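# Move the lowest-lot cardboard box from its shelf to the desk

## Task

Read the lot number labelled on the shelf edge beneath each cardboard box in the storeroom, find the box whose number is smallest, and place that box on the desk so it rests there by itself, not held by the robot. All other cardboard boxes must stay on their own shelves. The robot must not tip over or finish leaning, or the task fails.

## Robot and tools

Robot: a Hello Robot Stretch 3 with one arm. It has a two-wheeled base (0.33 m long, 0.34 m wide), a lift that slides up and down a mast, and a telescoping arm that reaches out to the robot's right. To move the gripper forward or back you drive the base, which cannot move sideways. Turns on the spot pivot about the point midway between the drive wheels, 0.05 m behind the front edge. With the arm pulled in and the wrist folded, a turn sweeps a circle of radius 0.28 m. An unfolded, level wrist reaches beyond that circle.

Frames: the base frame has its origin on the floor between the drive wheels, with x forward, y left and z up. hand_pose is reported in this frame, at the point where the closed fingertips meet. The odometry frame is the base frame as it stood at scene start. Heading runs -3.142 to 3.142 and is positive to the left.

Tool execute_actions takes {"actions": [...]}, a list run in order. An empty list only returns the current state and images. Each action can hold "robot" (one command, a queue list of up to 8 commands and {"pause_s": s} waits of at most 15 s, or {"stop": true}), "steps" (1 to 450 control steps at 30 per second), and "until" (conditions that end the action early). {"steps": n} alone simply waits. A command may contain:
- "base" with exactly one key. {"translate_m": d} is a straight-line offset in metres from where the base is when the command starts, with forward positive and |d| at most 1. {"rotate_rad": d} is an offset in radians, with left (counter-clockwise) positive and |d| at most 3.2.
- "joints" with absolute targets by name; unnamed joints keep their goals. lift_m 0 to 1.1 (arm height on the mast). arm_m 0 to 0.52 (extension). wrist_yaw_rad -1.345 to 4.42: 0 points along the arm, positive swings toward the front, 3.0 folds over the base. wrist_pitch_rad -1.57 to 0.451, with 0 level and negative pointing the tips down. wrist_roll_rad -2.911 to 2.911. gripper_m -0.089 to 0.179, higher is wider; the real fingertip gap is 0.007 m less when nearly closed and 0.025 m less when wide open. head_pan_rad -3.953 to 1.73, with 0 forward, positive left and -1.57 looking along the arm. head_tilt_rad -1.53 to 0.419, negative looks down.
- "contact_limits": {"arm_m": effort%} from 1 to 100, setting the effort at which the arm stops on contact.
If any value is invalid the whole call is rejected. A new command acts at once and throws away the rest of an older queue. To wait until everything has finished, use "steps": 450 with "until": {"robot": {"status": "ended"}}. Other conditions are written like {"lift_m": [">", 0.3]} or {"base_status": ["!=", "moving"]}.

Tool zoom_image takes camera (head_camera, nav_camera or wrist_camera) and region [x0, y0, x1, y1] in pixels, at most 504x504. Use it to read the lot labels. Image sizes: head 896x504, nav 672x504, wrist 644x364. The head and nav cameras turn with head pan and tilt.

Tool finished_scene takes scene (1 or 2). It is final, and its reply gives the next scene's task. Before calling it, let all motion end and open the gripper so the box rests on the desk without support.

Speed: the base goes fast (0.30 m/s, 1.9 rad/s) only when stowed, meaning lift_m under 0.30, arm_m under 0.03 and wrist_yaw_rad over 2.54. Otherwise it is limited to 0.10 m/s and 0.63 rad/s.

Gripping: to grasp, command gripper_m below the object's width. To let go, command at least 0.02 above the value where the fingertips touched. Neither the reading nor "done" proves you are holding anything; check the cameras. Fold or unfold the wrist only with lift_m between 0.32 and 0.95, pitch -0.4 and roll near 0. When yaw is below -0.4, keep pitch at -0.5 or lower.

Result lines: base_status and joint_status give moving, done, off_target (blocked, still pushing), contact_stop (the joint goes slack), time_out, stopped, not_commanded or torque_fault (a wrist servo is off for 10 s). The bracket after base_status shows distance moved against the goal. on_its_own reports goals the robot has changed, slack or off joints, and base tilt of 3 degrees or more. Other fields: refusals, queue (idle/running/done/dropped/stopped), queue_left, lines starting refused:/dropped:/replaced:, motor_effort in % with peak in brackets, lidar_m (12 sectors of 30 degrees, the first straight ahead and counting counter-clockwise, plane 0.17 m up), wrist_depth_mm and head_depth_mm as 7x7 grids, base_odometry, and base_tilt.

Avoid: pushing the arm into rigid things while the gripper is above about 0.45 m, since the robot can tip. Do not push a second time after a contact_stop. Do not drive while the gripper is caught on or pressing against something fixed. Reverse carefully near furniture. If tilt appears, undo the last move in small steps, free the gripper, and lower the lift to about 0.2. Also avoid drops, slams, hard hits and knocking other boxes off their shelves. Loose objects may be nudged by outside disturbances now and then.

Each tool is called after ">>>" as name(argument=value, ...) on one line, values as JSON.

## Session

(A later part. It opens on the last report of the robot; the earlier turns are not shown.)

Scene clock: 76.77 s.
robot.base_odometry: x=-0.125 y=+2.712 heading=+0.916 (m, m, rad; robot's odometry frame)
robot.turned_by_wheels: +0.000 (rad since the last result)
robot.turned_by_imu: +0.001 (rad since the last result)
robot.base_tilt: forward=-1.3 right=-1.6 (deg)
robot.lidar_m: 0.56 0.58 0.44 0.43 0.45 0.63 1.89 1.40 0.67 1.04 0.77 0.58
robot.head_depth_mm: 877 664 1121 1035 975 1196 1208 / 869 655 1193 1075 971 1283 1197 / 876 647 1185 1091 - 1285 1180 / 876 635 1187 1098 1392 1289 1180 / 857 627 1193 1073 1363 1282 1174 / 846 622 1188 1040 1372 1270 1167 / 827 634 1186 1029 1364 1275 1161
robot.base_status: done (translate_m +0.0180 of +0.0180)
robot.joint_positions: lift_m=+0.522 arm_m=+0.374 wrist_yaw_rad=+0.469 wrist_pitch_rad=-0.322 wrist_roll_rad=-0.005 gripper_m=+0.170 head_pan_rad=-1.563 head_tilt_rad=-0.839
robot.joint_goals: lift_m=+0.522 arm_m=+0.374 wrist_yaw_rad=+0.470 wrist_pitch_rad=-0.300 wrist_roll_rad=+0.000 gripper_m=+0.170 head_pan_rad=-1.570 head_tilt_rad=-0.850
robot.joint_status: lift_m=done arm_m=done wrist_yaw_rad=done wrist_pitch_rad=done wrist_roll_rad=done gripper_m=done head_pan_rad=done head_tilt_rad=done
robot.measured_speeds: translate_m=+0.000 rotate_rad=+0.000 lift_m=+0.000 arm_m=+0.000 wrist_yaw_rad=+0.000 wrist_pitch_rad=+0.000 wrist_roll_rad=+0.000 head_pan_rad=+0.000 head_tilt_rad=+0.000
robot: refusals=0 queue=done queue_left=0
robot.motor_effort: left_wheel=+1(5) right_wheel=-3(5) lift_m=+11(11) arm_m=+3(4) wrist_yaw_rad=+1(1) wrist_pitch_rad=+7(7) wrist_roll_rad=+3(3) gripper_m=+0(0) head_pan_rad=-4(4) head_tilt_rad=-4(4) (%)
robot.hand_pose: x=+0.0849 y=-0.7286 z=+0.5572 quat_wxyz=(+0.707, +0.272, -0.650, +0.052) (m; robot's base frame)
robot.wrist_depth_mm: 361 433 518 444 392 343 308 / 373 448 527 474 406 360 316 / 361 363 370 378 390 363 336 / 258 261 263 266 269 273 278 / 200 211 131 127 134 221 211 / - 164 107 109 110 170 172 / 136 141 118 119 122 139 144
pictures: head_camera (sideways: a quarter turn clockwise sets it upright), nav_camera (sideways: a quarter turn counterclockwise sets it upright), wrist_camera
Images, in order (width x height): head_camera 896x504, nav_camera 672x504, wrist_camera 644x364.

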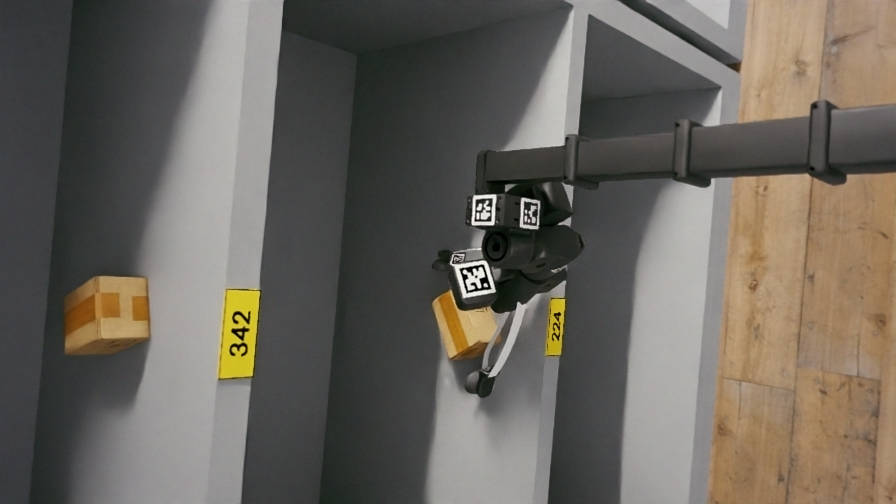

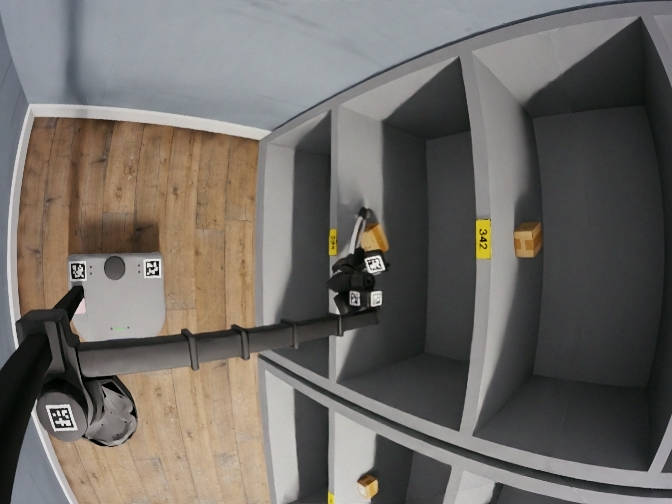

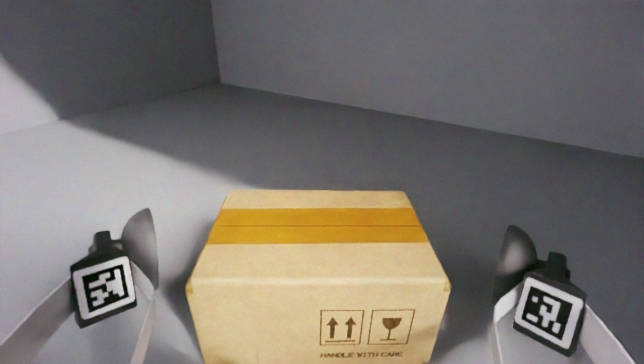

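>>> execute_actions(actions=[{"robot":[{"joints":{"gripper_m":0.03}}],"steps":450,"until":{"robot":{"status":"ended"}}},{"steps":10}])

Scene clock: 78.93 s.
robot.base_odometry: x=-0.125 y=+2.712 heading=+0.916 (m, m, rad; robot's odometry frame)
robot.turned_by_wheels: +0.000 (rad since the last result)
robot.turned_by_imu: +0.001 (rad since the last result)
robot.base_tilt: forward=-1.3 right=-1.7 (deg)
robot.lidar_m: 0.56 0.58 0.44 0.43 0.45 0.63 1.90 1.40 0.67 1.04 0.77 0.57
robot.head_depth_mm: 882 665 1125 1026 974 1187 1200 / 870 657 1191 1076 973 1283 1192 / 873 645 1187 1091 - 1288 1184 / 876 637 1186 1089 1393 1285 1178 / 858 629 1196 1068 1348 1272 1174 / 845 621 1185 1039 1363 1271 1169 / 831 635 1183 1027 1359 1281 1160
robot.base_status: done (translate_m +0.0180 of +0.0180)
robot.joint_positions: lift_m=+0.522 arm_m=+0.374 wrist_yaw_rad=+0.470 wrist_pitch_rad=-0.317 wrist_roll_rad=-0.005 gripper_m=+0.032 head_pan_rad=-1.563 head_tilt_rad=-0.839
robot.joint_goals: lift_m=+0.522 arm_m=+0.374 wrist_yaw_rad=+0.470 wrist_pitch_rad=-0.300 wrist_roll_rad=+0.000 gripper_m=+0.030 head_pan_rad=-1.570 head_tilt_rad=-0.850
robot.joint_status: lift_m=done arm_m=done wrist_yaw_rad=done wrist_pitch_rad=done wrist_roll_rad=done gripper_m=done head_pan_rad=done head_tilt_rad=done
robot.measured_speeds: translate_m=+0.000 rotate_rad=+0.000 lift_m=+0.000 arm_m=+0.000 wrist_yaw_rad=+0.000 wrist_pitch_rad=+0.000 wrist_roll_rad=+0.000 head_pan_rad=+0.000 head_tilt_rad=+0.000
robot: refusals=0 queue=done queue_left=0
robot.motor_effort: left_wheel=+1(1) right_wheel=-2(2) lift_m=+11(11) arm_m=+3(4) wrist_yaw_rad=+0(1) wrist_pitch_rad=+6(7) wrist_roll_rad=+3(3) gripper_m=-37(96) head_pan_rad=-4(4) head_tilt_rad=-4(4) (%)
robot.hand_pose: x=+0.0853 y=-0.7290 z=+0.5583 quat_wxyz=(+0.707, +0.271, -0.651, +0.054) (m; robot's base frame)
robot.wrist_depth_mm: 359 436 512 445 380 339 305 / 371 451 536 484 408 360 317 / 368 374 374 387 394 363 332 / 261 261 271 271 274 277 281 / 203 205 128 128 129 214 215 / 165 173 111 117 128 175 174 / 144 141 127 131 140 141 146
pictures: head_camera (sideways: a quarter turn clockwise sets it upright), nav_camera (sideways: a quarter turn counterclockwise sets it upright), wrist_camera
Images, in order (width x height): head_camera 896x504, nav_camera 672x504, wrist_camera 644x364.

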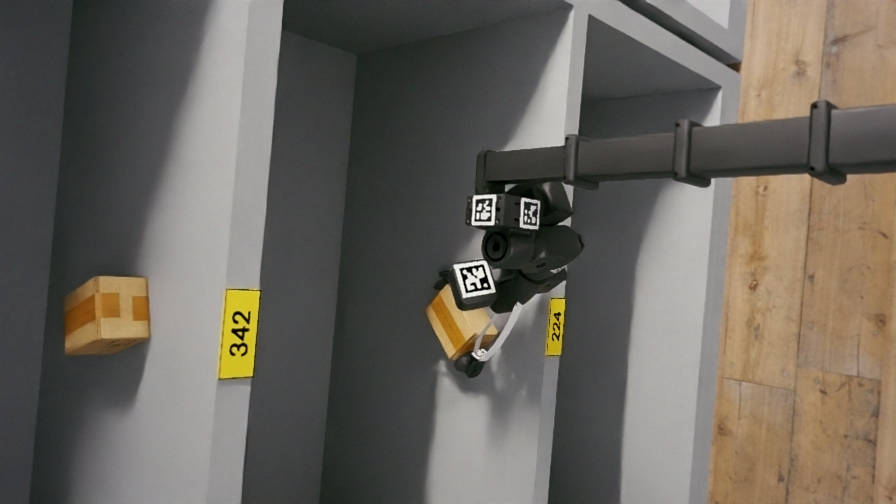

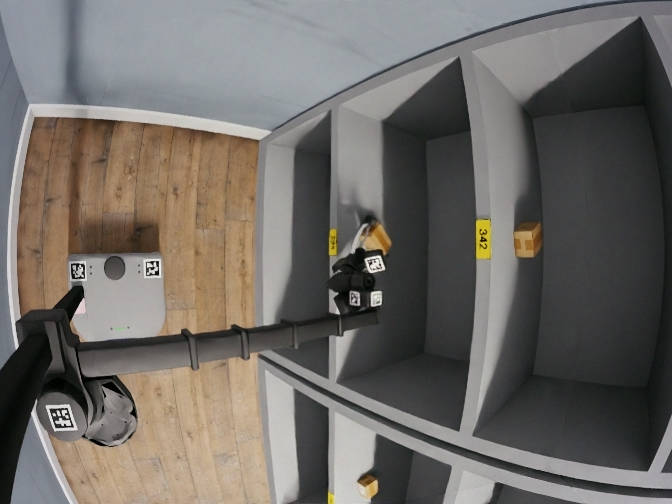

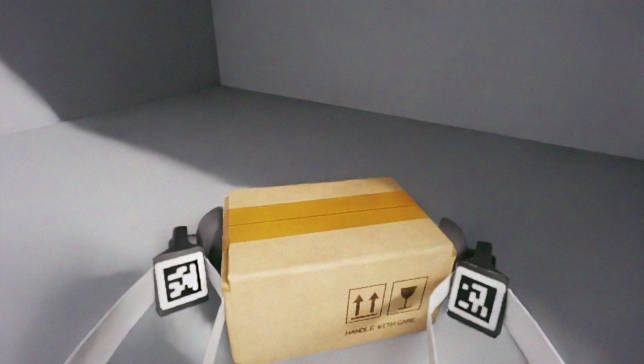

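>>> execute_actions(actions=[{"robot":[{"joints":{"lift_m":0.56}}],"steps":450,"until":{"robot":{"status":"ended"}}},{"steps":10}])

Scene clock: 81.20 s.
robot.base_odometry: x=-0.125 y=+2.712 heading=+0.916 (m, m, rad; robot's odometry frame)
robot.turned_by_wheels: +0.000 (rad since the last result)
robot.turned_by_imu: +0.001 (rad since the last result)
robot.base_tilt: forward=-1.5 right=-1.7 (deg)
robot.lidar_m: 0.56 0.58 0.44 0.43 0.45 0.63 1.89 1.40 0.67 1.04 0.77 0.58
robot.head_depth_mm: 881 665 1123 1034 974 1189 1201 / 872 658 1196 1074 969 1286 1202 / 872 646 1191 1119 1399 1285 1186 / 875 636 1177 1109 1386 1285 1182 / 863 629 1189 967 1342 1281 1172 / 846 619 1183 1036 1356 1273 1163 / 828 636 1181 1028 1355 1270 1162
robot.base_status: done (translate_m +0.0180 of +0.0180)
robot.joint_positions: lift_m=+0.560 arm_m=+0.374 wrist_yaw_rad=+0.470 wrist_pitch_rad=-0.325 wrist_roll_rad=-0.005 gripper_m=+0.046 head_pan_rad=-1.563 head_tilt_rad=-0.839
robot.joint_goals: lift_m=+0.560 arm_m=+0.374 wrist_yaw_rad=+0.470 wrist_pitch_rad=-0.300 wrist_roll_rad=+0.000 gripper_m=+0.044 head_pan_rad=-1.570 head_tilt_rad=-0.850
robot.joint_status: lift_m=done arm_m=done wrist_yaw_rad=done wrist_pitch_rad=done wrist_roll_rad=done gripper_m=done head_pan_rad=done head_tilt_rad=done
robot.measured_speeds: translate_m=+0.000 rotate_rad=+0.000 lift_m=+0.000 arm_m=+0.000 wrist_yaw_rad=+0.000 wrist_pitch_rad=+0.000 wrist_roll_rad=+0.000 head_pan_rad=+0.000 head_tilt_rad=+0.000
robot: refusals=0 queue=done queue_left=0
robot.on_its_own: gripper_m is held at +0.044, not at your +0.030, by its stall guard, which is still easing
robot.motor_effort: left_wheel=+2(1) right_wheel=-2(2) lift_m=+25(25) arm_m=+3(4) wrist_yaw_rad=+0(0) wrist_pitch_rad=+8(9) wrist_roll_rad=+3(3) gripper_m=-29(36) head_pan_rad=-4(4) head_tilt_rad=-4(4) (%)
robot.hand_pose: x=+0.0849 y=-0.7282 z=+0.5935 quat_wxyz=(+0.707, +0.274, -0.650, +0.051) (m; robot's base frame)
robot.wrist_depth_mm: 358 440 510 440 384 335 304 / 375 449 549 480 414 356 320 / 382 434 468 473 420 379 334 / 328 334 331 339 346 348 337 / 255 259 129 129 131 268 271 / 209 220 110 116 128 224 218 / 180 180 126 130 173 179 186
pictures: head_camera (sideways: a quarter turn clockwise sets it upright), nav_camera (sideways: a quarter turn counterclockwise sets it upright), wrist_camera
Images, in order (width x height): head_camera 896x504, nav_camera 672x504, wrist_camera 644x364.

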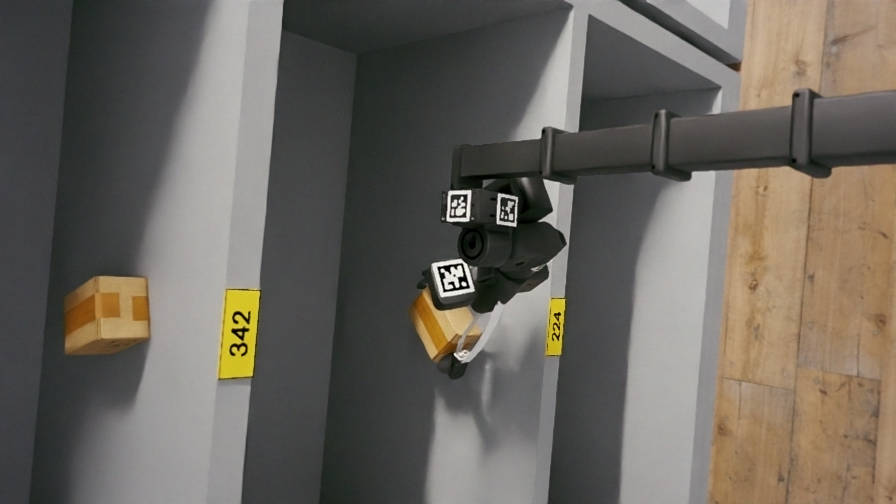

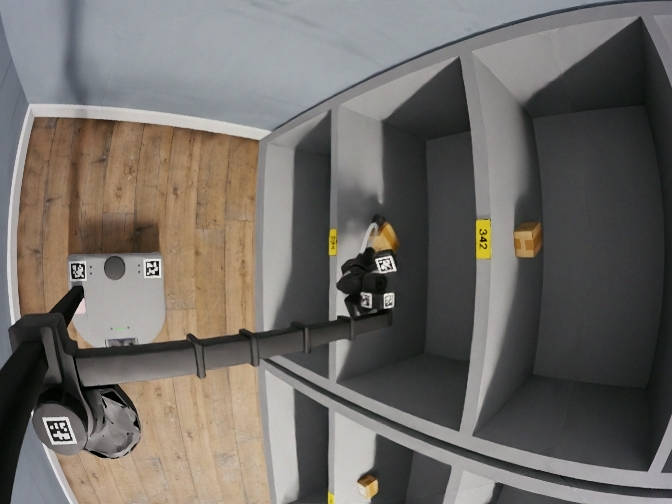

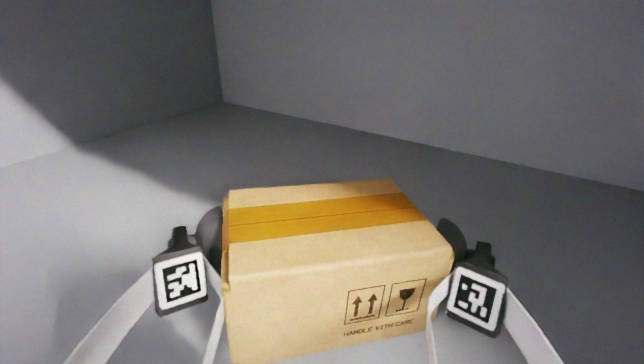

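>>> execute_actions(actions=[{"robot":[{"joints":{"arm_m":0.0,"gripper_m":0.05,"head_pan_rad":-0.8,"head_tilt_rad":-1.1}},{"joints":{"wrist_pitch_rad":-0.4,"wrist_yaw_rad":2.62}},{"joints":{"lift_m":0.285}}],"steps":450,"until":{"robot":{"status":"ended"}}}])

Scene clock: 90.77 s.
robot.base_odometry: x=-0.125 y=+2.712 heading=+0.916 (m, m, rad; robot's odometry frame)
robot.turned_by_wheels: +0.000 (rad since the last result)
robot.turned_by_imu: +0.003 (rad since the last result)
robot.base_tilt: forward=-1.5 right=-1.6 (deg)
robot.lidar_m: 0.56 0.58 0.44 0.43 0.45 0.63 1.90 1.40 0.67 1.04 0.77 0.57
robot.head_depth_mm: 986 1123 985 1360 1289 1236 1145 / 864 1051 992 1405 1316 1242 1154 / 770 948 1112 1409 1354 1246 - / 764 920 1130 1420 1340 1223 - / 696 827 1016 1315 1333 1216 1130 / 637 744 899 1122 1301 1214 1090 / 590 679 803 980 1232 1201 1104
robot.base_status: done (translate_m +0.0180 of +0.0180)
robot.joint_positions: lift_m=+0.285 arm_m=+0.001 wrist_yaw_rad=+2.618 wrist_pitch_rad=-0.425 wrist_roll_rad=-0.005 gripper_m=+0.067 head_pan_rad=-0.807 head_tilt_rad=-1.086
robot.joint_goals: lift_m=+0.285 arm_m=+0.000 wrist_yaw_rad=+2.620 wrist_pitch_rad=-0.400 wrist_roll_rad=+0.000 gripper_m=+0.066 head_pan_rad=-0.800 head_tilt_rad=-1.100
robot.joint_status: lift_m=done arm_m=done wrist_yaw_rad=done wrist_pitch_rad=done wrist_roll_rad=done gripper_m=done head_pan_rad=done head_tilt_rad=done
robot.measured_speeds: translate_m=+0.000 rotate_rad=+0.000 lift_m=+0.000 arm_m=+0.000 wrist_yaw_rad=+0.000 wrist_pitch_rad=+0.000 wrist_roll_rad=+0.000 head_pan_rad=+0.000 head_tilt_rad=+0.000
robot: refusals=0 queue=done queue_left=0
robot.on_its_own: gripper_m is held at +0.066, not at your +0.050, by its stall guard, which is not easing now
robot.motor_effort: left_wheel=+2(2) right_wheel=-3(3) lift_m=+11(30) arm_m=-5(7) wrist_yaw_rad=+2(5) wrist_pitch_rad=+8(9) wrist_roll_rad=+3(3) gripper_m=-21(32) head_pan_rad=+4(49) head_tilt_rad=-5(20) (%)
robot.hand_pose: x=+0.0905 y=+0.0477 z=+0.2966 quat_wxyz=(+0.323, +0.705, -0.034, +0.631) (m; robot's base frame)
robot.wrist_depth_mm: 355 387 433 487 566 521 409 / 376 416 471 532 611 540 428 / 403 442 504 580 677 568 434 / 432 484 539 585 691 572 454 / 465 513 129 128 131 573 467 / - 502 111 117 128 514 478 / - - 120 131 411 420 429
pictures: head_camera (sideways: a quarter turn clockwise sets it upright), nav_camera (sideways: a quarter turn counterclockwise sets it upright), wrist_camera
Images, in order (width x height): head_camera 896x504, nav_camera 672x504, wrist_camera 644x364.

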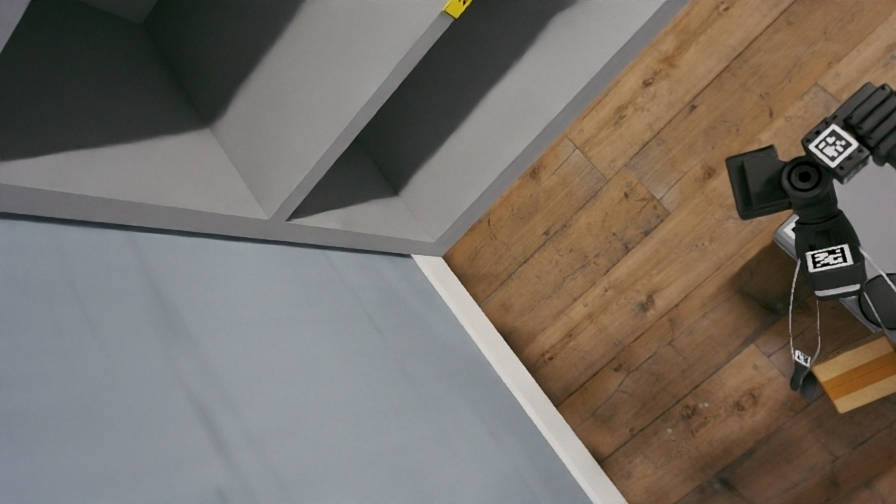

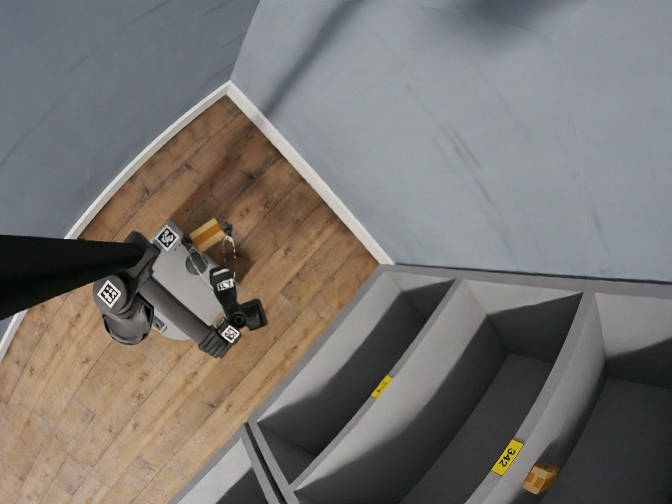

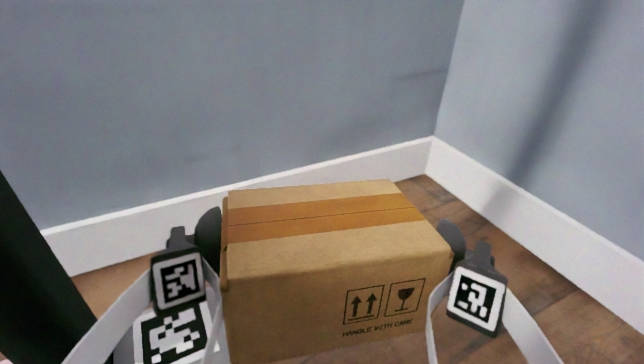

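>>> execute_actions(actions=[{"robot":[{"base":{"translate_m":-1.0},"joints":{"head_pan_rad":-3.14,"head_tilt_rad":-0.7}},{"base":{"translate_m":-1.0}},{"base":{"translate_m":-1.0}}],"steps":450,"until":{"robot":{"status":"ended"}}}])

Scene clock: 105.67 s.
robot.base_odometry: x=-1.951 y=+0.332 heading=+0.916 (m, m, rad; robot's odometry frame)
robot.turned_by_wheels: +0.000 (rad since the last result)
robot.turned_by_imu: +0.004 (rad since the last result)
robot.base_tilt: forward=-1.3 right=-1.7 (deg)
robot.lidar_m: 1.81 0.71 0.53 0.52 0.54 0.76 1.21 1.27 0.52 0.65 0.95 0.85
robot.head_depth_mm: 1042 1152 1284 1465 1594 1440 1273 / 1048 1162 1295 1476 1655 1459 1258 / 1051 1152 1304 1489 1652 1454 1254 / 1054 1168 1310 1485 1664 1438 1245 / 1059 1175 1324 1504 1652 1437 1235 / 1062 1178 1329 1507 1647 1426 1235 / 1065 1184 1337 1522 1664 1412 1222
robot.base_status: done (translate_m -1.0000 of -1.0000)
robot.joint_positions: lift_m=+0.285 arm_m=+0.001 wrist_yaw_rad=+2.619 wrist_pitch_rad=-0.425 wrist_roll_rad=-0.005 gripper_m=+0.067 head_pan_rad=-3.133 head_tilt_rad=-0.704
robot.joint_goals: lift_m=+0.285 arm_m=+0.000 wrist_yaw_rad=+2.620 wrist_pitch_rad=-0.400 wrist_roll_rad=+0.000 gripper_m=+0.066 head_pan_rad=-3.140 head_tilt_rad=-0.700
robot.joint_status: lift_m=done arm_m=done wrist_yaw_rad=done wrist_pitch_rad=done wrist_roll_rad=done gripper_m=done head_pan_rad=done head_tilt_rad=done
robot.measured_speeds: translate_m=+0.000 rotate_rad=+0.000 lift_m=+0.000 arm_m=+0.000 wrist_yaw_rad=+0.000 wrist_pitch_rad=+0.000 wrist_roll_rad=+0.000 head_pan_rad=+0.000 head_tilt_rad=+0.000
robot: refusals=0 queue=done queue_left=0
robot.on_its_own: gripper_m is held at +0.066, not at your +0.050, by its stall guard, which is not easing now
robot.motor_effort: left_wheel=+1(5) right_wheel=-2(11) lift_m=+11(11) arm_m=-5(5) wrist_yaw_rad=+1(2) wrist_pitch_rad=+8(8) wrist_roll_rad=+3(3) gripper_m=-20(21) head_pan_rad=-4(52) head_tilt_rad=+2(21) (%)
robot.hand_pose: x=+0.0904 y=+0.0477 z=+0.2966 quat_wxyz=(+0.323, +0.705, -0.034, +0.631) (m; robot's base frame)
robot.wrist_depth_mm: 413 460 518 578 659 761 938 / 445 495 546 614 730 860 - / 479 522 595 683 789 929 984 / 514 560 615 692 711 736 727 / 541 572 129 129 131 594 604 / - 493 111 117 128 519 502 / - - 121 131 408 410 436
pictures: head_camera (sideways: a quarter turn clockwise sets it upright), nav_camera (sideways: a quarter turn counterclockwise sets it upright), wrist_camera
Images, in order (width x height): head_camera 896x504, nav_camera 672x504, wrist_camera 644x364.

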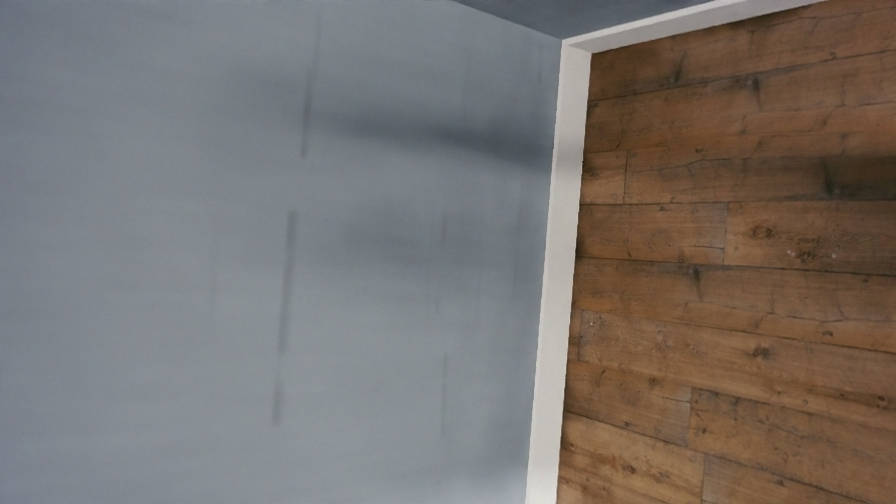

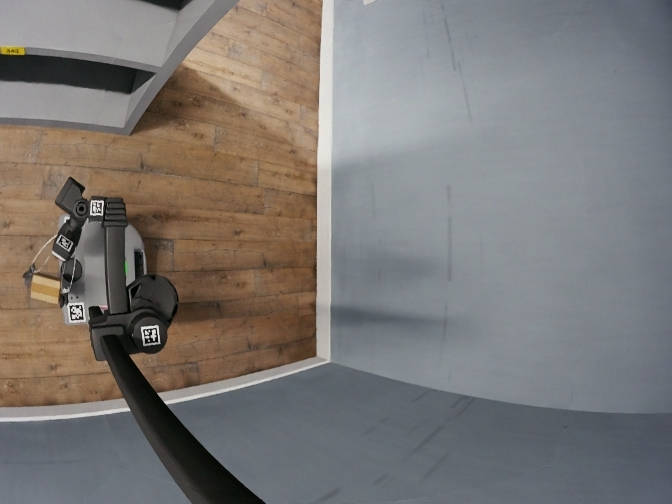

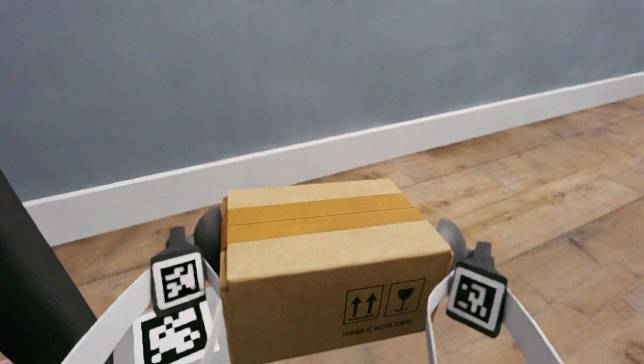

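>>> execute_actions(actions=[{"robot":[{"base":{"translate_m":-0.66}},{"base":{"rotate_rad":1.552}},{"base":{"translate_m":-1.0}},{"base":{"translate_m":-1.0},"joints":{"head_pan_rad":-2.5,"head_tilt_rad":-0.6}}],"steps":450,"until":{"robot":{"status":"ended"}}},{"steps":450,"until":{"robot":{"status":"ended"}}}])

Scene clock: 121.90 s.
robot.base_odometry: x=-0.789 y=-1.439 heading=+2.468 (m, m, rad; robot's odometry frame)
robot.turned_by_wheels: +1.552 (rad since the last result)
robot.turned_by_imu: +1.550 (rad since the last result)
robot.base_tilt: forward=-1.5 right=-1.5 (deg)
robot.lidar_m: 2.14 0.78 0.57 0.55 0.57 0.78 1.23 1.18 1.13 3.74 1.51 1.17
robot.head_depth_mm: 1107 1180 1275 1370 1505 1556 1335 / 1168 1258 1354 1466 1614 1579 1329 / 1237 1338 1457 1592 1743 1565 1323 / 1326 1432 1504 1724 1843 1554 1318 / 1414 1547 1496 1900 1877 1531 1299 / 1532 1679 1479 1211 1528 1516 1294 / 1654 1835 1459 1095 1855 1482 1287
robot.base_status: done (translate_m -1.0000 of -1.0000)
robot.joint_positions: lift_m=+0.285 arm_m=+0.001 wrist_yaw_rad=+2.619 wrist_pitch_rad=-0.425 wrist_roll_rad=-0.005 gripper_m=+0.067 head_pan_rad=-2.507 head_tilt_rad=-0.605
robot.joint_goals: lift_m=+0.285 arm_m=+0.000 wrist_yaw_rad=+2.620 wrist_pitch_rad=-0.400 wrist_roll_rad=+0.000 gripper_m=+0.066 head_pan_rad=-2.500 head_tilt_rad=-0.600
robot.joint_status: lift_m=done arm_m=done wrist_yaw_rad=done wrist_pitch_rad=done wrist_roll_rad=done gripper_m=done head_pan_rad=done head_tilt_rad=done
robot.measured_speeds: translate_m=+0.000 rotate_rad=+0.000 lift_m=+0.000 arm_m=+0.000 wrist_yaw_rad=+0.000 wrist_pitch_rad=+0.000 wrist_roll_rad=+0.000 head_pan_rad=+0.000 head_tilt_rad=+0.000
robot: refusals=0 queue=done queue_left=0
robot.on_its_own: gripper_m is held at +0.066, not at your +0.050, by its stall guard, which is not easing now
robot.motor_effort: left_wheel=-1(8) right_wheel=+3(13) lift_m=+11(11) arm_m=-5(6) wrist_yaw_rad=+1(2) wrist_pitch_rad=+8(8) wrist_roll_rad=+3(3) gripper_m=-21(20) head_pan_rad=+4(43) head_tilt_rad=+2(12) (%)
robot.hand_pose: x=+0.0903 y=+0.0477 z=+0.2966 quat_wxyz=(+0.323, +0.705, -0.034, +0.631) (m; robot's base frame)
robot.wrist_depth_mm: 443 478 548 627 718 846 - / 471 517 590 680 784 986 - / 500 558 637 747 851 967 966 / 541 596 653 735 723 737 734 / 558 579 128 128 131 588 599 / - 496 110 117 127 513 506 / - - 121 131 407 419 434
pictures: head_camera (sideways: a quarter turn clockwise sets it upright), nav_camera (sideways: a quarter turn counterclockwise sets it upright), wrist_camera
Images, in order (width x height): head_camera 896x504, nav_camera 672x504, wrist_camera 644x364.

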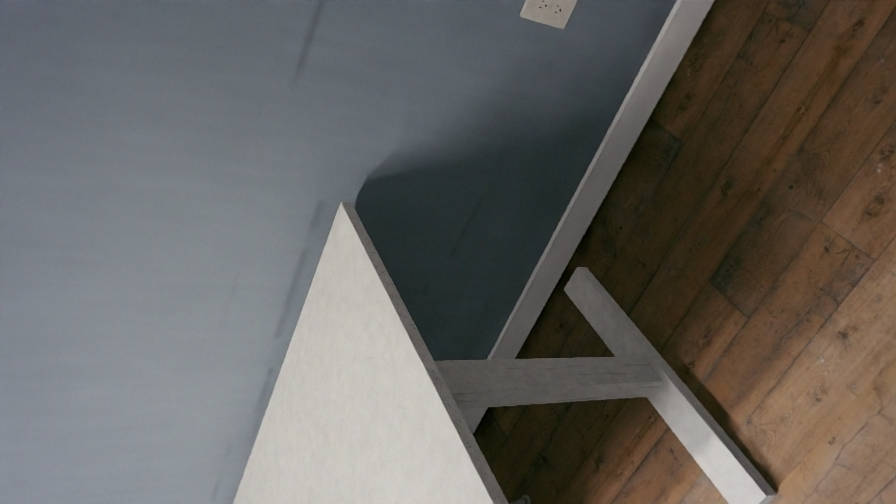

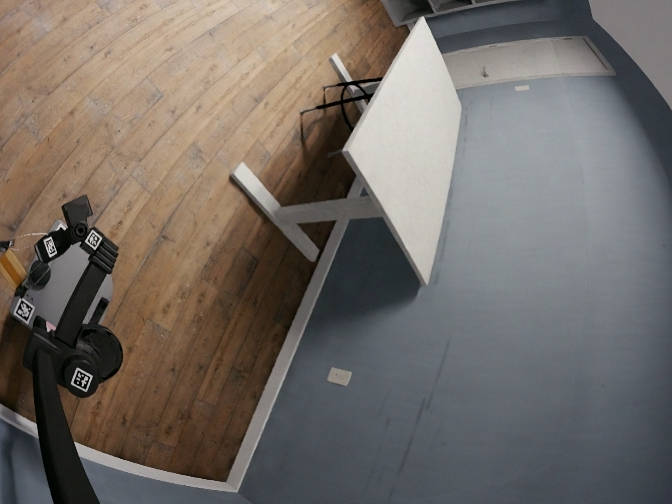

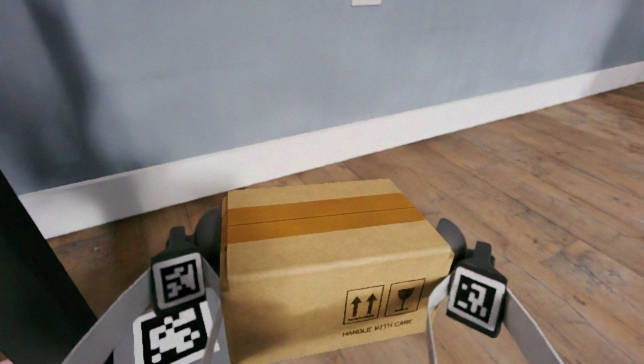

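>>> execute_actions(actions=[{"robot":{"base":{"translate_m":-0.65},"joints":{"lift_m":0.85,"head_pan_rad":-1.57,"head_tilt_rad":-0.7}},"steps":450,"until":{"robot":{"lift_m":[">",0.6]}}},{"robot":{"joints":{"lift_m":0.85,"wrist_yaw_rad":0.0}},"steps":450,"until":{"robot":{"status":"ended"}}}])

Scene clock: 129.83 s.
robot.base_odometry: x=-0.281 y=-1.844 heading=+2.468 (m, m, rad; robot's odometry frame)
robot.turned_by_wheels: +0.000 (rad since the last result)
robot.turned_by_imu: +0.002 (rad since the last result)
robot.base_tilt: forward=-1.5 right=-1.4 (deg)
robot.lidar_m: 1.83 0.78 0.57 0.55 0.57 0.60 0.58 0.60 0.83 0.84 2.43 1.78
robot.head_depth_mm: 1899 1742 1303 980 1641 1457 - / 2738 1907 1281 968 1762 1517 - / 3754 1866 1270 960 1155 1387 - / 3591 1835 1257 983 1731 - - / 3693 1803 1228 974 1727 1379 1241 / 3531 3823 2534 962 1715 1429 1238 / 3649 3692 2735 2086 1697 1427 1227
robot.base_status: done (translate_m -0.6500 of -0.6500)
robot.joint_positions: lift_m=+0.850 arm_m=+0.001 wrist_yaw_rad=+0.001 wrist_pitch_rad=-0.425 wrist_roll_rad=-0.005 gripper_m=+0.067 head_pan_rad=-1.577 head_tilt_rad=-0.691
robot.joint_goals: lift_m=+0.850 arm_m=+0.000 wrist_yaw_rad=+0.000 wrist_pitch_rad=-0.400 wrist_roll_rad=+0.000 gripper_m=+0.066 head_pan_rad=-1.570 head_tilt_rad=-0.700
robot.joint_status: lift_m=done arm_m=done wrist_yaw_rad=done wrist_pitch_rad=done wrist_roll_rad=done gripper_m=done head_pan_rad=done head_tilt_rad=done
robot.measured_speeds: translate_m=+0.000 rotate_rad=+0.000 lift_m=+0.000 arm_m=+0.000 wrist_yaw_rad=+0.000 wrist_pitch_rad=+0.000 wrist_roll_rad=+0.000 head_pan_rad=+0.000 head_tilt_rad=+0.000
robot: refusals=0 queue=done queue_left=0
robot.on_its_own: gripper_m is held at +0.066, not at your +0.050, by its stall guard, which is not easing now
robot.motor_effort: left_wheel=-1(7) right_wheel=+2(9) lift_m=+25(30) arm_m=-4(5) wrist_yaw_rad=-1(4) wrist_pitch_rad=+8(8) wrist_roll_rad=+3(3) gripper_m=-20(21) head_pan_rad=+4(53) head_tilt_rad=-3(11) (%)
robot.hand_pose: x=-0.0213 y=-0.3694 z=+0.8605 quat_wxyz=(+0.693, +0.150, -0.689, -0.149) (m; robot's base frame)
robot.wrist_depth_mm: - - - - - - 691 / - - - 875 858 865 676 / - - 588 578 587 591 602 / - - - 533 666 962 602 / - - 129 129 130 - 654 / - - 111 117 128 841 644 / - - 125 131 967 960 640
pictures: head_camera (sideways: a quarter turn clockwise sets it upright), nav_camera (sideways: a quarter turn counterclockwise sets it upright), wrist_camera
Images, in order (width x height): head_camera 896x504, nav_camera 672x504, wrist_camera 644x364.

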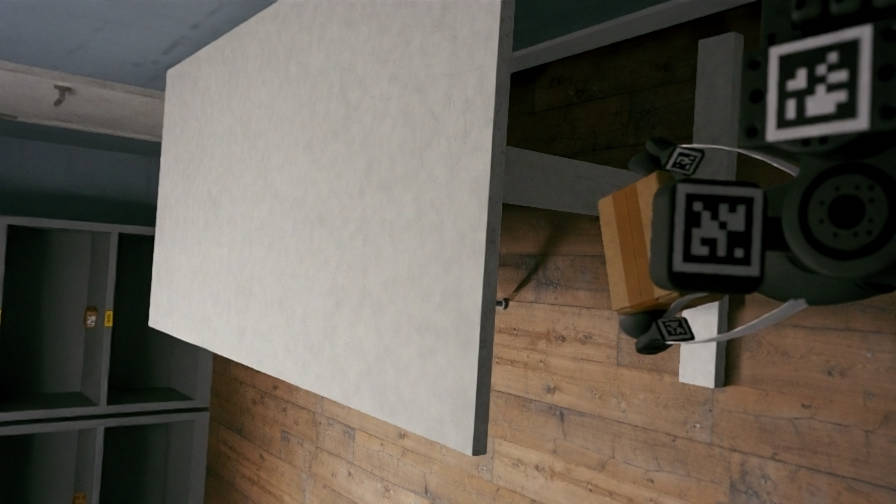

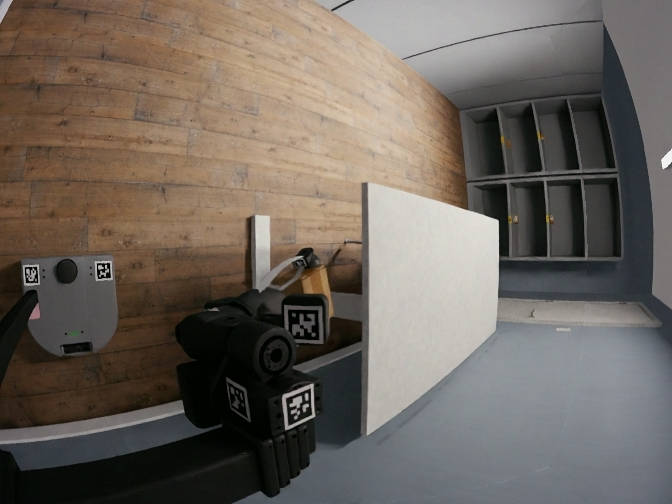

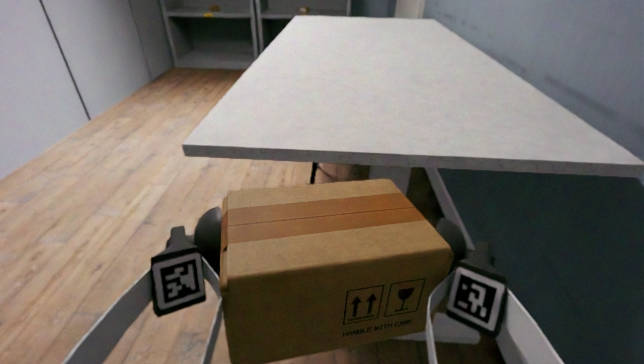

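>>> execute_actions(actions=[{"robot":{"joints":{"lift_m":0.76,"arm_m":0.50,"wrist_pitch_rad":-0.3,"head_tilt_rad":-0.6}},"steps":450,"until":{"robot":{"status":"ended"}}}])

Scene clock: 134.70 s.
robot.base_odometry: x=-0.281 y=-1.844 heading=+2.468 (m, m, rad; robot's odometry frame)
robot.turned_by_wheels: +0.000 (rad since the last result)
robot.turned_by_imu: +0.001 (rad since the last result)
robot.base_tilt: forward=-1.6 right=-1.7 (deg)
robot.lidar_m: 1.83 0.78 0.57 0.55 0.57 0.60 0.58 0.60 0.83 0.84 2.44 1.78
robot.head_depth_mm: 1901 1855 1601 1122 959 1540 - / 2760 2488 1577 1156 946 - 1295 / 3706 3853 1540 - 1058 1269 1319 / 3593 3874 1518 - 1740 1547 1311 / 3665 3962 1490 1060 1719 1551 1301 / 3594 3825 3302 1057 1748 1524 1295 / 3669 3986 3294 2348 1789 1518 1287
robot.base_status: done (translate_m -0.6500 of -0.6500)
robot.joint_positions: lift_m=+0.760 arm_m=+0.500 wrist_yaw_rad=+0.001 wrist_pitch_rad=-0.331 wrist_roll_rad=-0.005 gripper_m=+0.067 head_pan_rad=-1.577 head_tilt_rad=-0.606
robot.joint_goals: lift_m=+0.760 arm_m=+0.500 wrist_yaw_rad=+0.000 wrist_pitch_rad=-0.300 wrist_roll_rad=+0.000 gripper_m=+0.066 head_pan_rad=-1.570 head_tilt_rad=-0.600
robot.joint_status: lift_m=done arm_m=done wrist_yaw_rad=done wrist_pitch_rad=done wrist_roll_rad=done gripper_m=done head_pan_rad=done head_tilt_rad=done
robot.measured_speeds: translate_m=+0.000 rotate_rad=+0.000 lift_m=+0.000 arm_m=+0.000 wrist_yaw_rad=+0.000 wrist_pitch_rad=+0.000 wrist_roll_rad=+0.000 head_pan_rad=+0.000 head_tilt_rad=+0.000
robot: refusals=0 queue=done queue_left=0
robot.on_its_own: gripper_m is held at +0.066, not at your +0.050, by its stall guard, which is not easing now
robot.motor_effort: left_wheel=-1(1) right_wheel=+2(3) lift_m=+11(26) arm_m=+3(4) wrist_yaw_rad=-1(1) wrist_pitch_rad=+11(11) wrist_roll_rad=+3(3) gripper_m=-20(21) head_pan_rad=+3(4) head_tilt_rad=+3(12) (%)
robot.hand_pose: x=-0.0214 y=-0.8790 z=+0.7930 quat_wxyz=(+0.699, +0.117, -0.695, -0.116) (m; robot's base frame)
robot.wrist_depth_mm: - - - - - - 658 / - - - 851 878 892 665 / - - 489 510 505 537 535 / - 355 359 363 368 373 373 / 296 277 129 128 131 287 289 / 226 235 111 117 128 237 237 / 196 194 125 131 186 191 200
pictures: head_camera (sideways: a quarter turn clockwise sets it upright), nav_camera (sideways: a quarter turn counterclockwise sets it upright), wrist_camera
Images, in order (width x height): head_camera 896x504, nav_camera 672x504, wrist_camera 644x364.

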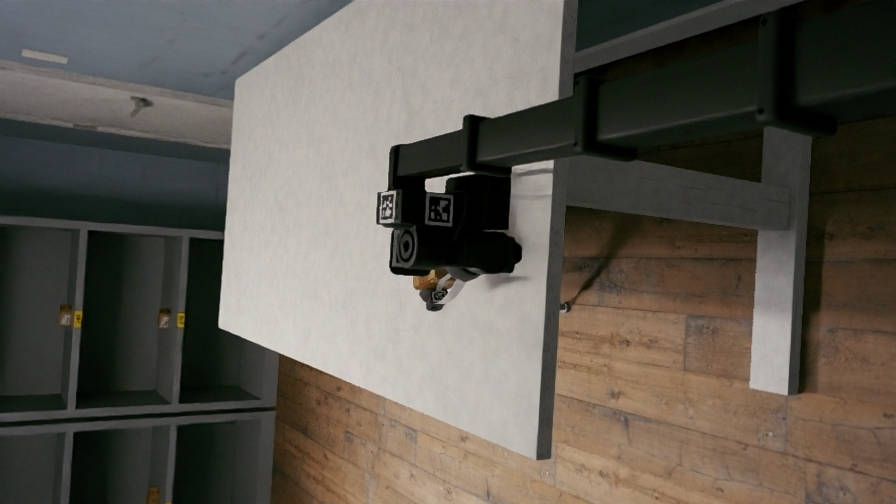

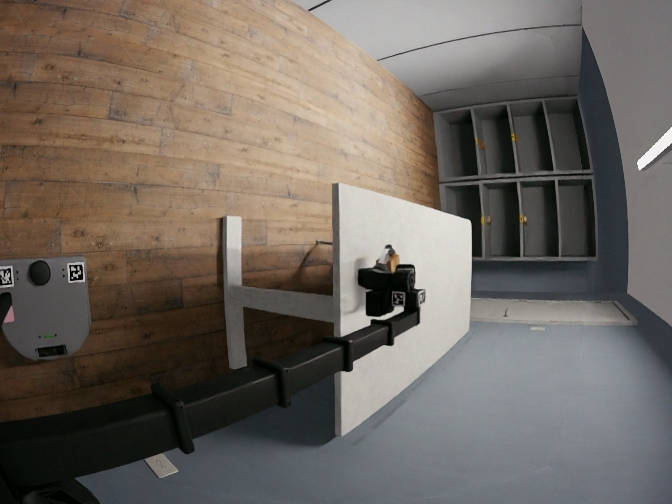

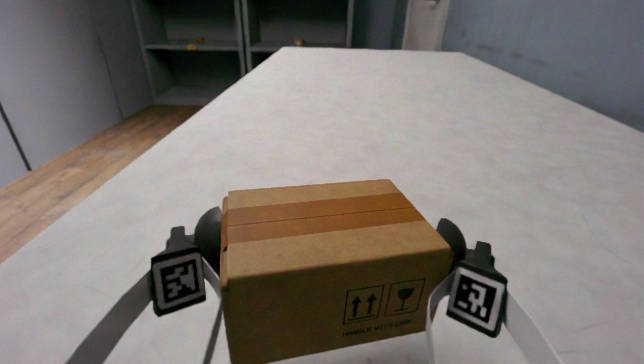

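>>> execute_actions(actions=[{"robot":{"joints":{"lift_m":0.715}},"steps":450,"until":{"robot":{"status":"ended"}}},{"steps":5}])

Scene clock: 136.13 s.
robot.base_odometry: x=-0.281 y=-1.844 heading=+2.468 (m, m, rad; robot's odometry frame)
robot.turned_by_wheels: +0.000 (rad since the last result)
robot.turned_by_imu: +0.000 (rad since the last result)
robot.base_tilt: forward=-1.3 right=-1.8 (deg)
robot.lidar_m: 1.84 0.79 0.57 0.55 0.57 0.60 0.58 0.60 0.82 0.84 2.43 1.78
robot.head_depth_mm: 1904 1820 1593 1121 963 1527 1356 / 2723 2464 1567 1107 957 - - / 3722 3976 1541 1193 1093 1247 1314 / 3593 3898 1519 1180 1792 1554 1305 / 3650 3924 1488 1070 1729 1545 1300 / 3634 3866 3315 1059 1755 1531 1296 / 3629 3882 3270 2349 1802 1519 1285
robot.base_status: done (translate_m -0.6500 of -0.6500)
robot.joint_positions: lift_m=+0.715 arm_m=+0.500 wrist_yaw_rad=+0.001 wrist_pitch_rad=-0.331 wrist_roll_rad=-0.005 gripper_m=+0.067 head_pan_rad=-1.577 head_tilt_rad=-0.606
robot.joint_goals: lift_m=+0.715 arm_m=+0.500 wrist_yaw_rad=+0.000 wrist_pitch_rad=-0.300 wrist_roll_rad=+0.000 gripper_m=+0.066 head_pan_rad=-1.570 head_tilt_rad=-0.600
robot.joint_status: lift_m=done arm_m=done wrist_yaw_rad=done wrist_pitch_rad=done wrist_roll_rad=done gripper_m=done head_pan_rad=done head_tilt_rad=done
robot.measured_speeds: translate_m=+0.000 rotate_rad=+0.000 lift_m=+0.000 arm_m=+0.000 wrist_yaw_rad=+0.000 wrist_pitch_rad=+0.000 wrist_roll_rad=+0.000 head_pan_rad=+0.000 head_tilt_rad=+0.000
robot: refusals=0 queue=done queue_left=0
robot.on_its_own: gripper_m is held at +0.066, not at your +0.050, by its stall guard, which is not easing now
robot.motor_effort: left_wheel=-1(1) right_wheel=+2(3) lift_m=+11(11) arm_m=+3(4) wrist_yaw_rad=-1(1) wrist_pitch_rad=+11(11) wrist_roll_rad=+3(3) gripper_m=-20(20) head_pan_rad=+4(3) head_tilt_rad=+3(3) (%)
robot.hand_pose: x=-0.0214 y=-0.8790 z=+0.7480 quat_wxyz=(+0.699, +0.117, -0.695, -0.116) (m; robot's base frame)
robot.wrist_depth_mm: - - - - - - 655 / - - 621 626 665 669 596 / - 371 373 376 383 389 405 / 279 267 268 273 275 280 284 / 206 209 129 128 130 214 216 / 168 177 111 117 129 179 177 / 147 144 125 131 142 144 149
pictures: head_camera (sideways: a quarter turn clockwise sets it upright), nav_camera (sideways: a quarter turn counterclockwise sets it upright), wrist_camera
Images, in order (width x height): head_camera 896x504, nav_camera 672x504, wrist_camera 644x364.

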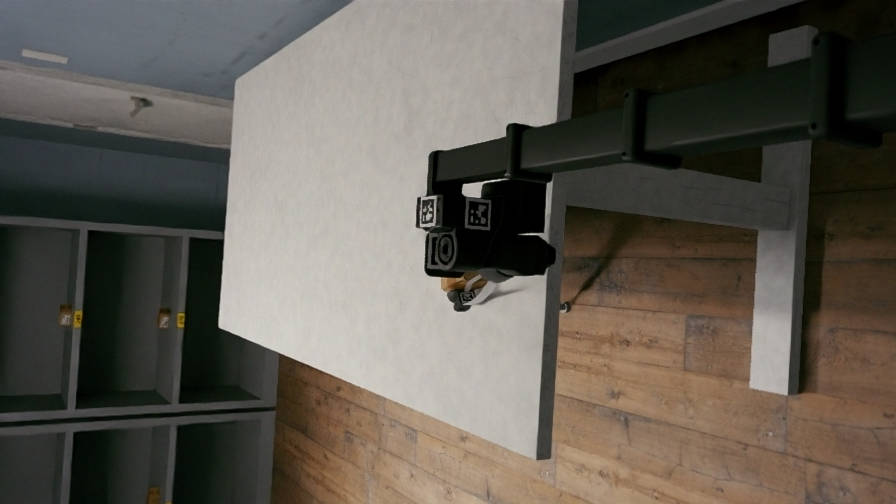

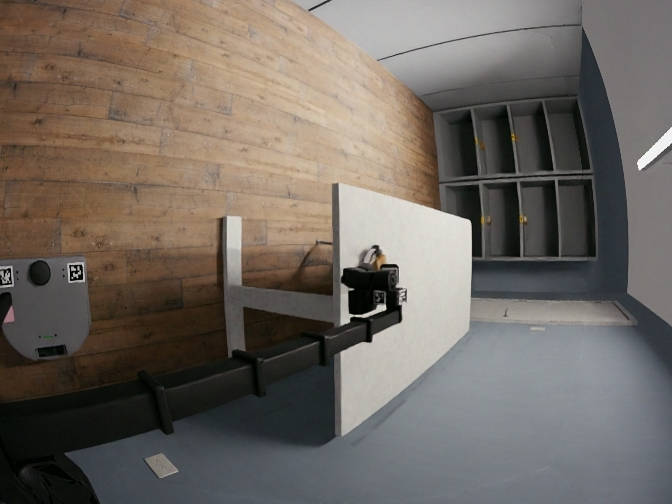

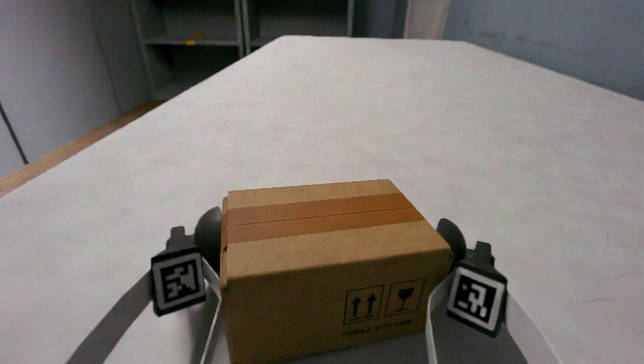

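>>> execute_actions(actions=[{"robot":[{"joints":{"lift_m":0.709}},{"joints":{"gripper_m":0.17}},{"joints":{"lift_m":0.77}},{"joints":{"arm_m":0.3}}],"steps":450,"until":{"robot":{"status":"ended"}}}])

Scene clock: 142.23 s.
robot.base_odometry: x=-0.281 y=-1.844 heading=+2.468 (m, m, rad; robot's odometry frame)
robot.turned_by_wheels: +0.000 (rad since the last result)
robot.turned_by_imu: +0.002 (rad since the last result)
robot.base_tilt: forward=-1.1 right=-1.7 (deg)
robot.lidar_m: 1.83 0.78 0.57 0.55 0.57 0.60 0.58 0.60 0.82 0.84 2.44 1.78
robot.head_depth_mm: 1912 1834 1591 1119 962 1535 - / 2721 2502 1577 1108 - - 1296 / 3659 - 1537 1136 - 1285 1318 / 3660 3923 1518 1128 - 1544 1312 / 3699 3931 1495 1075 1722 1533 1303 / 3546 3802 3359 1060 1760 1529 1299 / 3650 3960 3261 2356 1792 1525 1285
robot.base_status: done (translate_m -0.6500 of -0.6500)
robot.joint_positions: lift_m=+0.770 arm_m=+0.300 wrist_yaw_rad=+0.000 wrist_pitch_rad=-0.316 wrist_roll_rad=-0.005 gripper_m=+0.170 head_pan_rad=-1.577 head_tilt_rad=-0.606
robot.joint_goals: lift_m=+0.770 arm_m=+0.300 wrist_yaw_rad=+0.000 wrist_pitch_rad=-0.300 wrist_roll_rad=+0.000 gripper_m=+0.170 head_pan_rad=-1.570 head_tilt_rad=-0.600
robot.joint_status: lift_m=done arm_m=done wrist_yaw_rad=done wrist_pitch_rad=done wrist_roll_rad=done gripper_m=done head_pan_rad=done head_tilt_rad=done
robot.measured_speeds: translate_m=+0.000 rotate_rad=+0.000 lift_m=+0.000 arm_m=+0.000 wrist_yaw_rad=+0.000 wrist_pitch_rad=+0.000 wrist_roll_rad=+0.000 head_pan_rad=+0.000 head_tilt_rad=+0.000
robot: refusals=0 queue=done queue_left=0
robot.motor_effort: left_wheel=-1(1) right_wheel=+3(2) lift_m=+25(24) arm_m=-5(7) wrist_yaw_rad=+0(1) wrist_pitch_rad=+5(11) wrist_roll_rad=+3(3) gripper_m=+0(84) head_pan_rad=+4(4) head_tilt_rad=+3(2) (%)
robot.hand_pose: x=-0.0214 y=-0.6814 z=+0.8056 quat_wxyz=(+0.700, +0.112, -0.696, -0.111) (m; robot's base frame)
robot.wrist_depth_mm: - - - - - - 676 / - - - 984 - 896 658 / - - 569 558 564 573 595 / - 391 389 331 399 411 415 / - 318 304 308 310 326 315 / 262 249 247 250 250 251 257 / 949 981 - 971 428 865 239
pictures: head_camera (sideways: a quarter turn clockwise sets it upright), nav_camera (sideways: a quarter turn counterclockwise sets it upright), wrist_camera
Images, in order (width x height): head_camera 896x504, nav_camera 672x504, wrist_camera 644x364.

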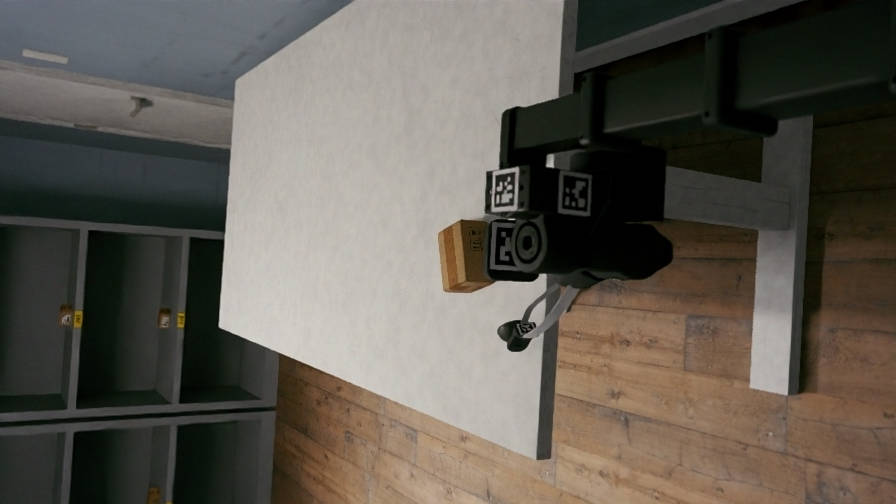

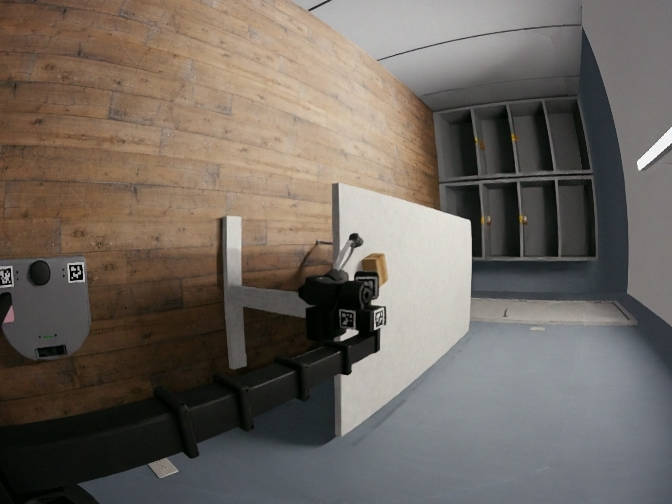

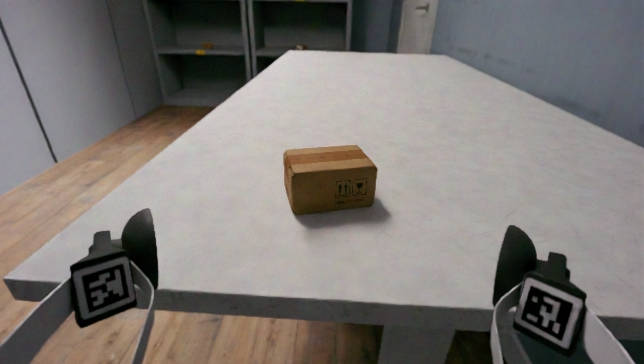

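>>> finished_scene(scene=1)

The scene is finished: the task was done.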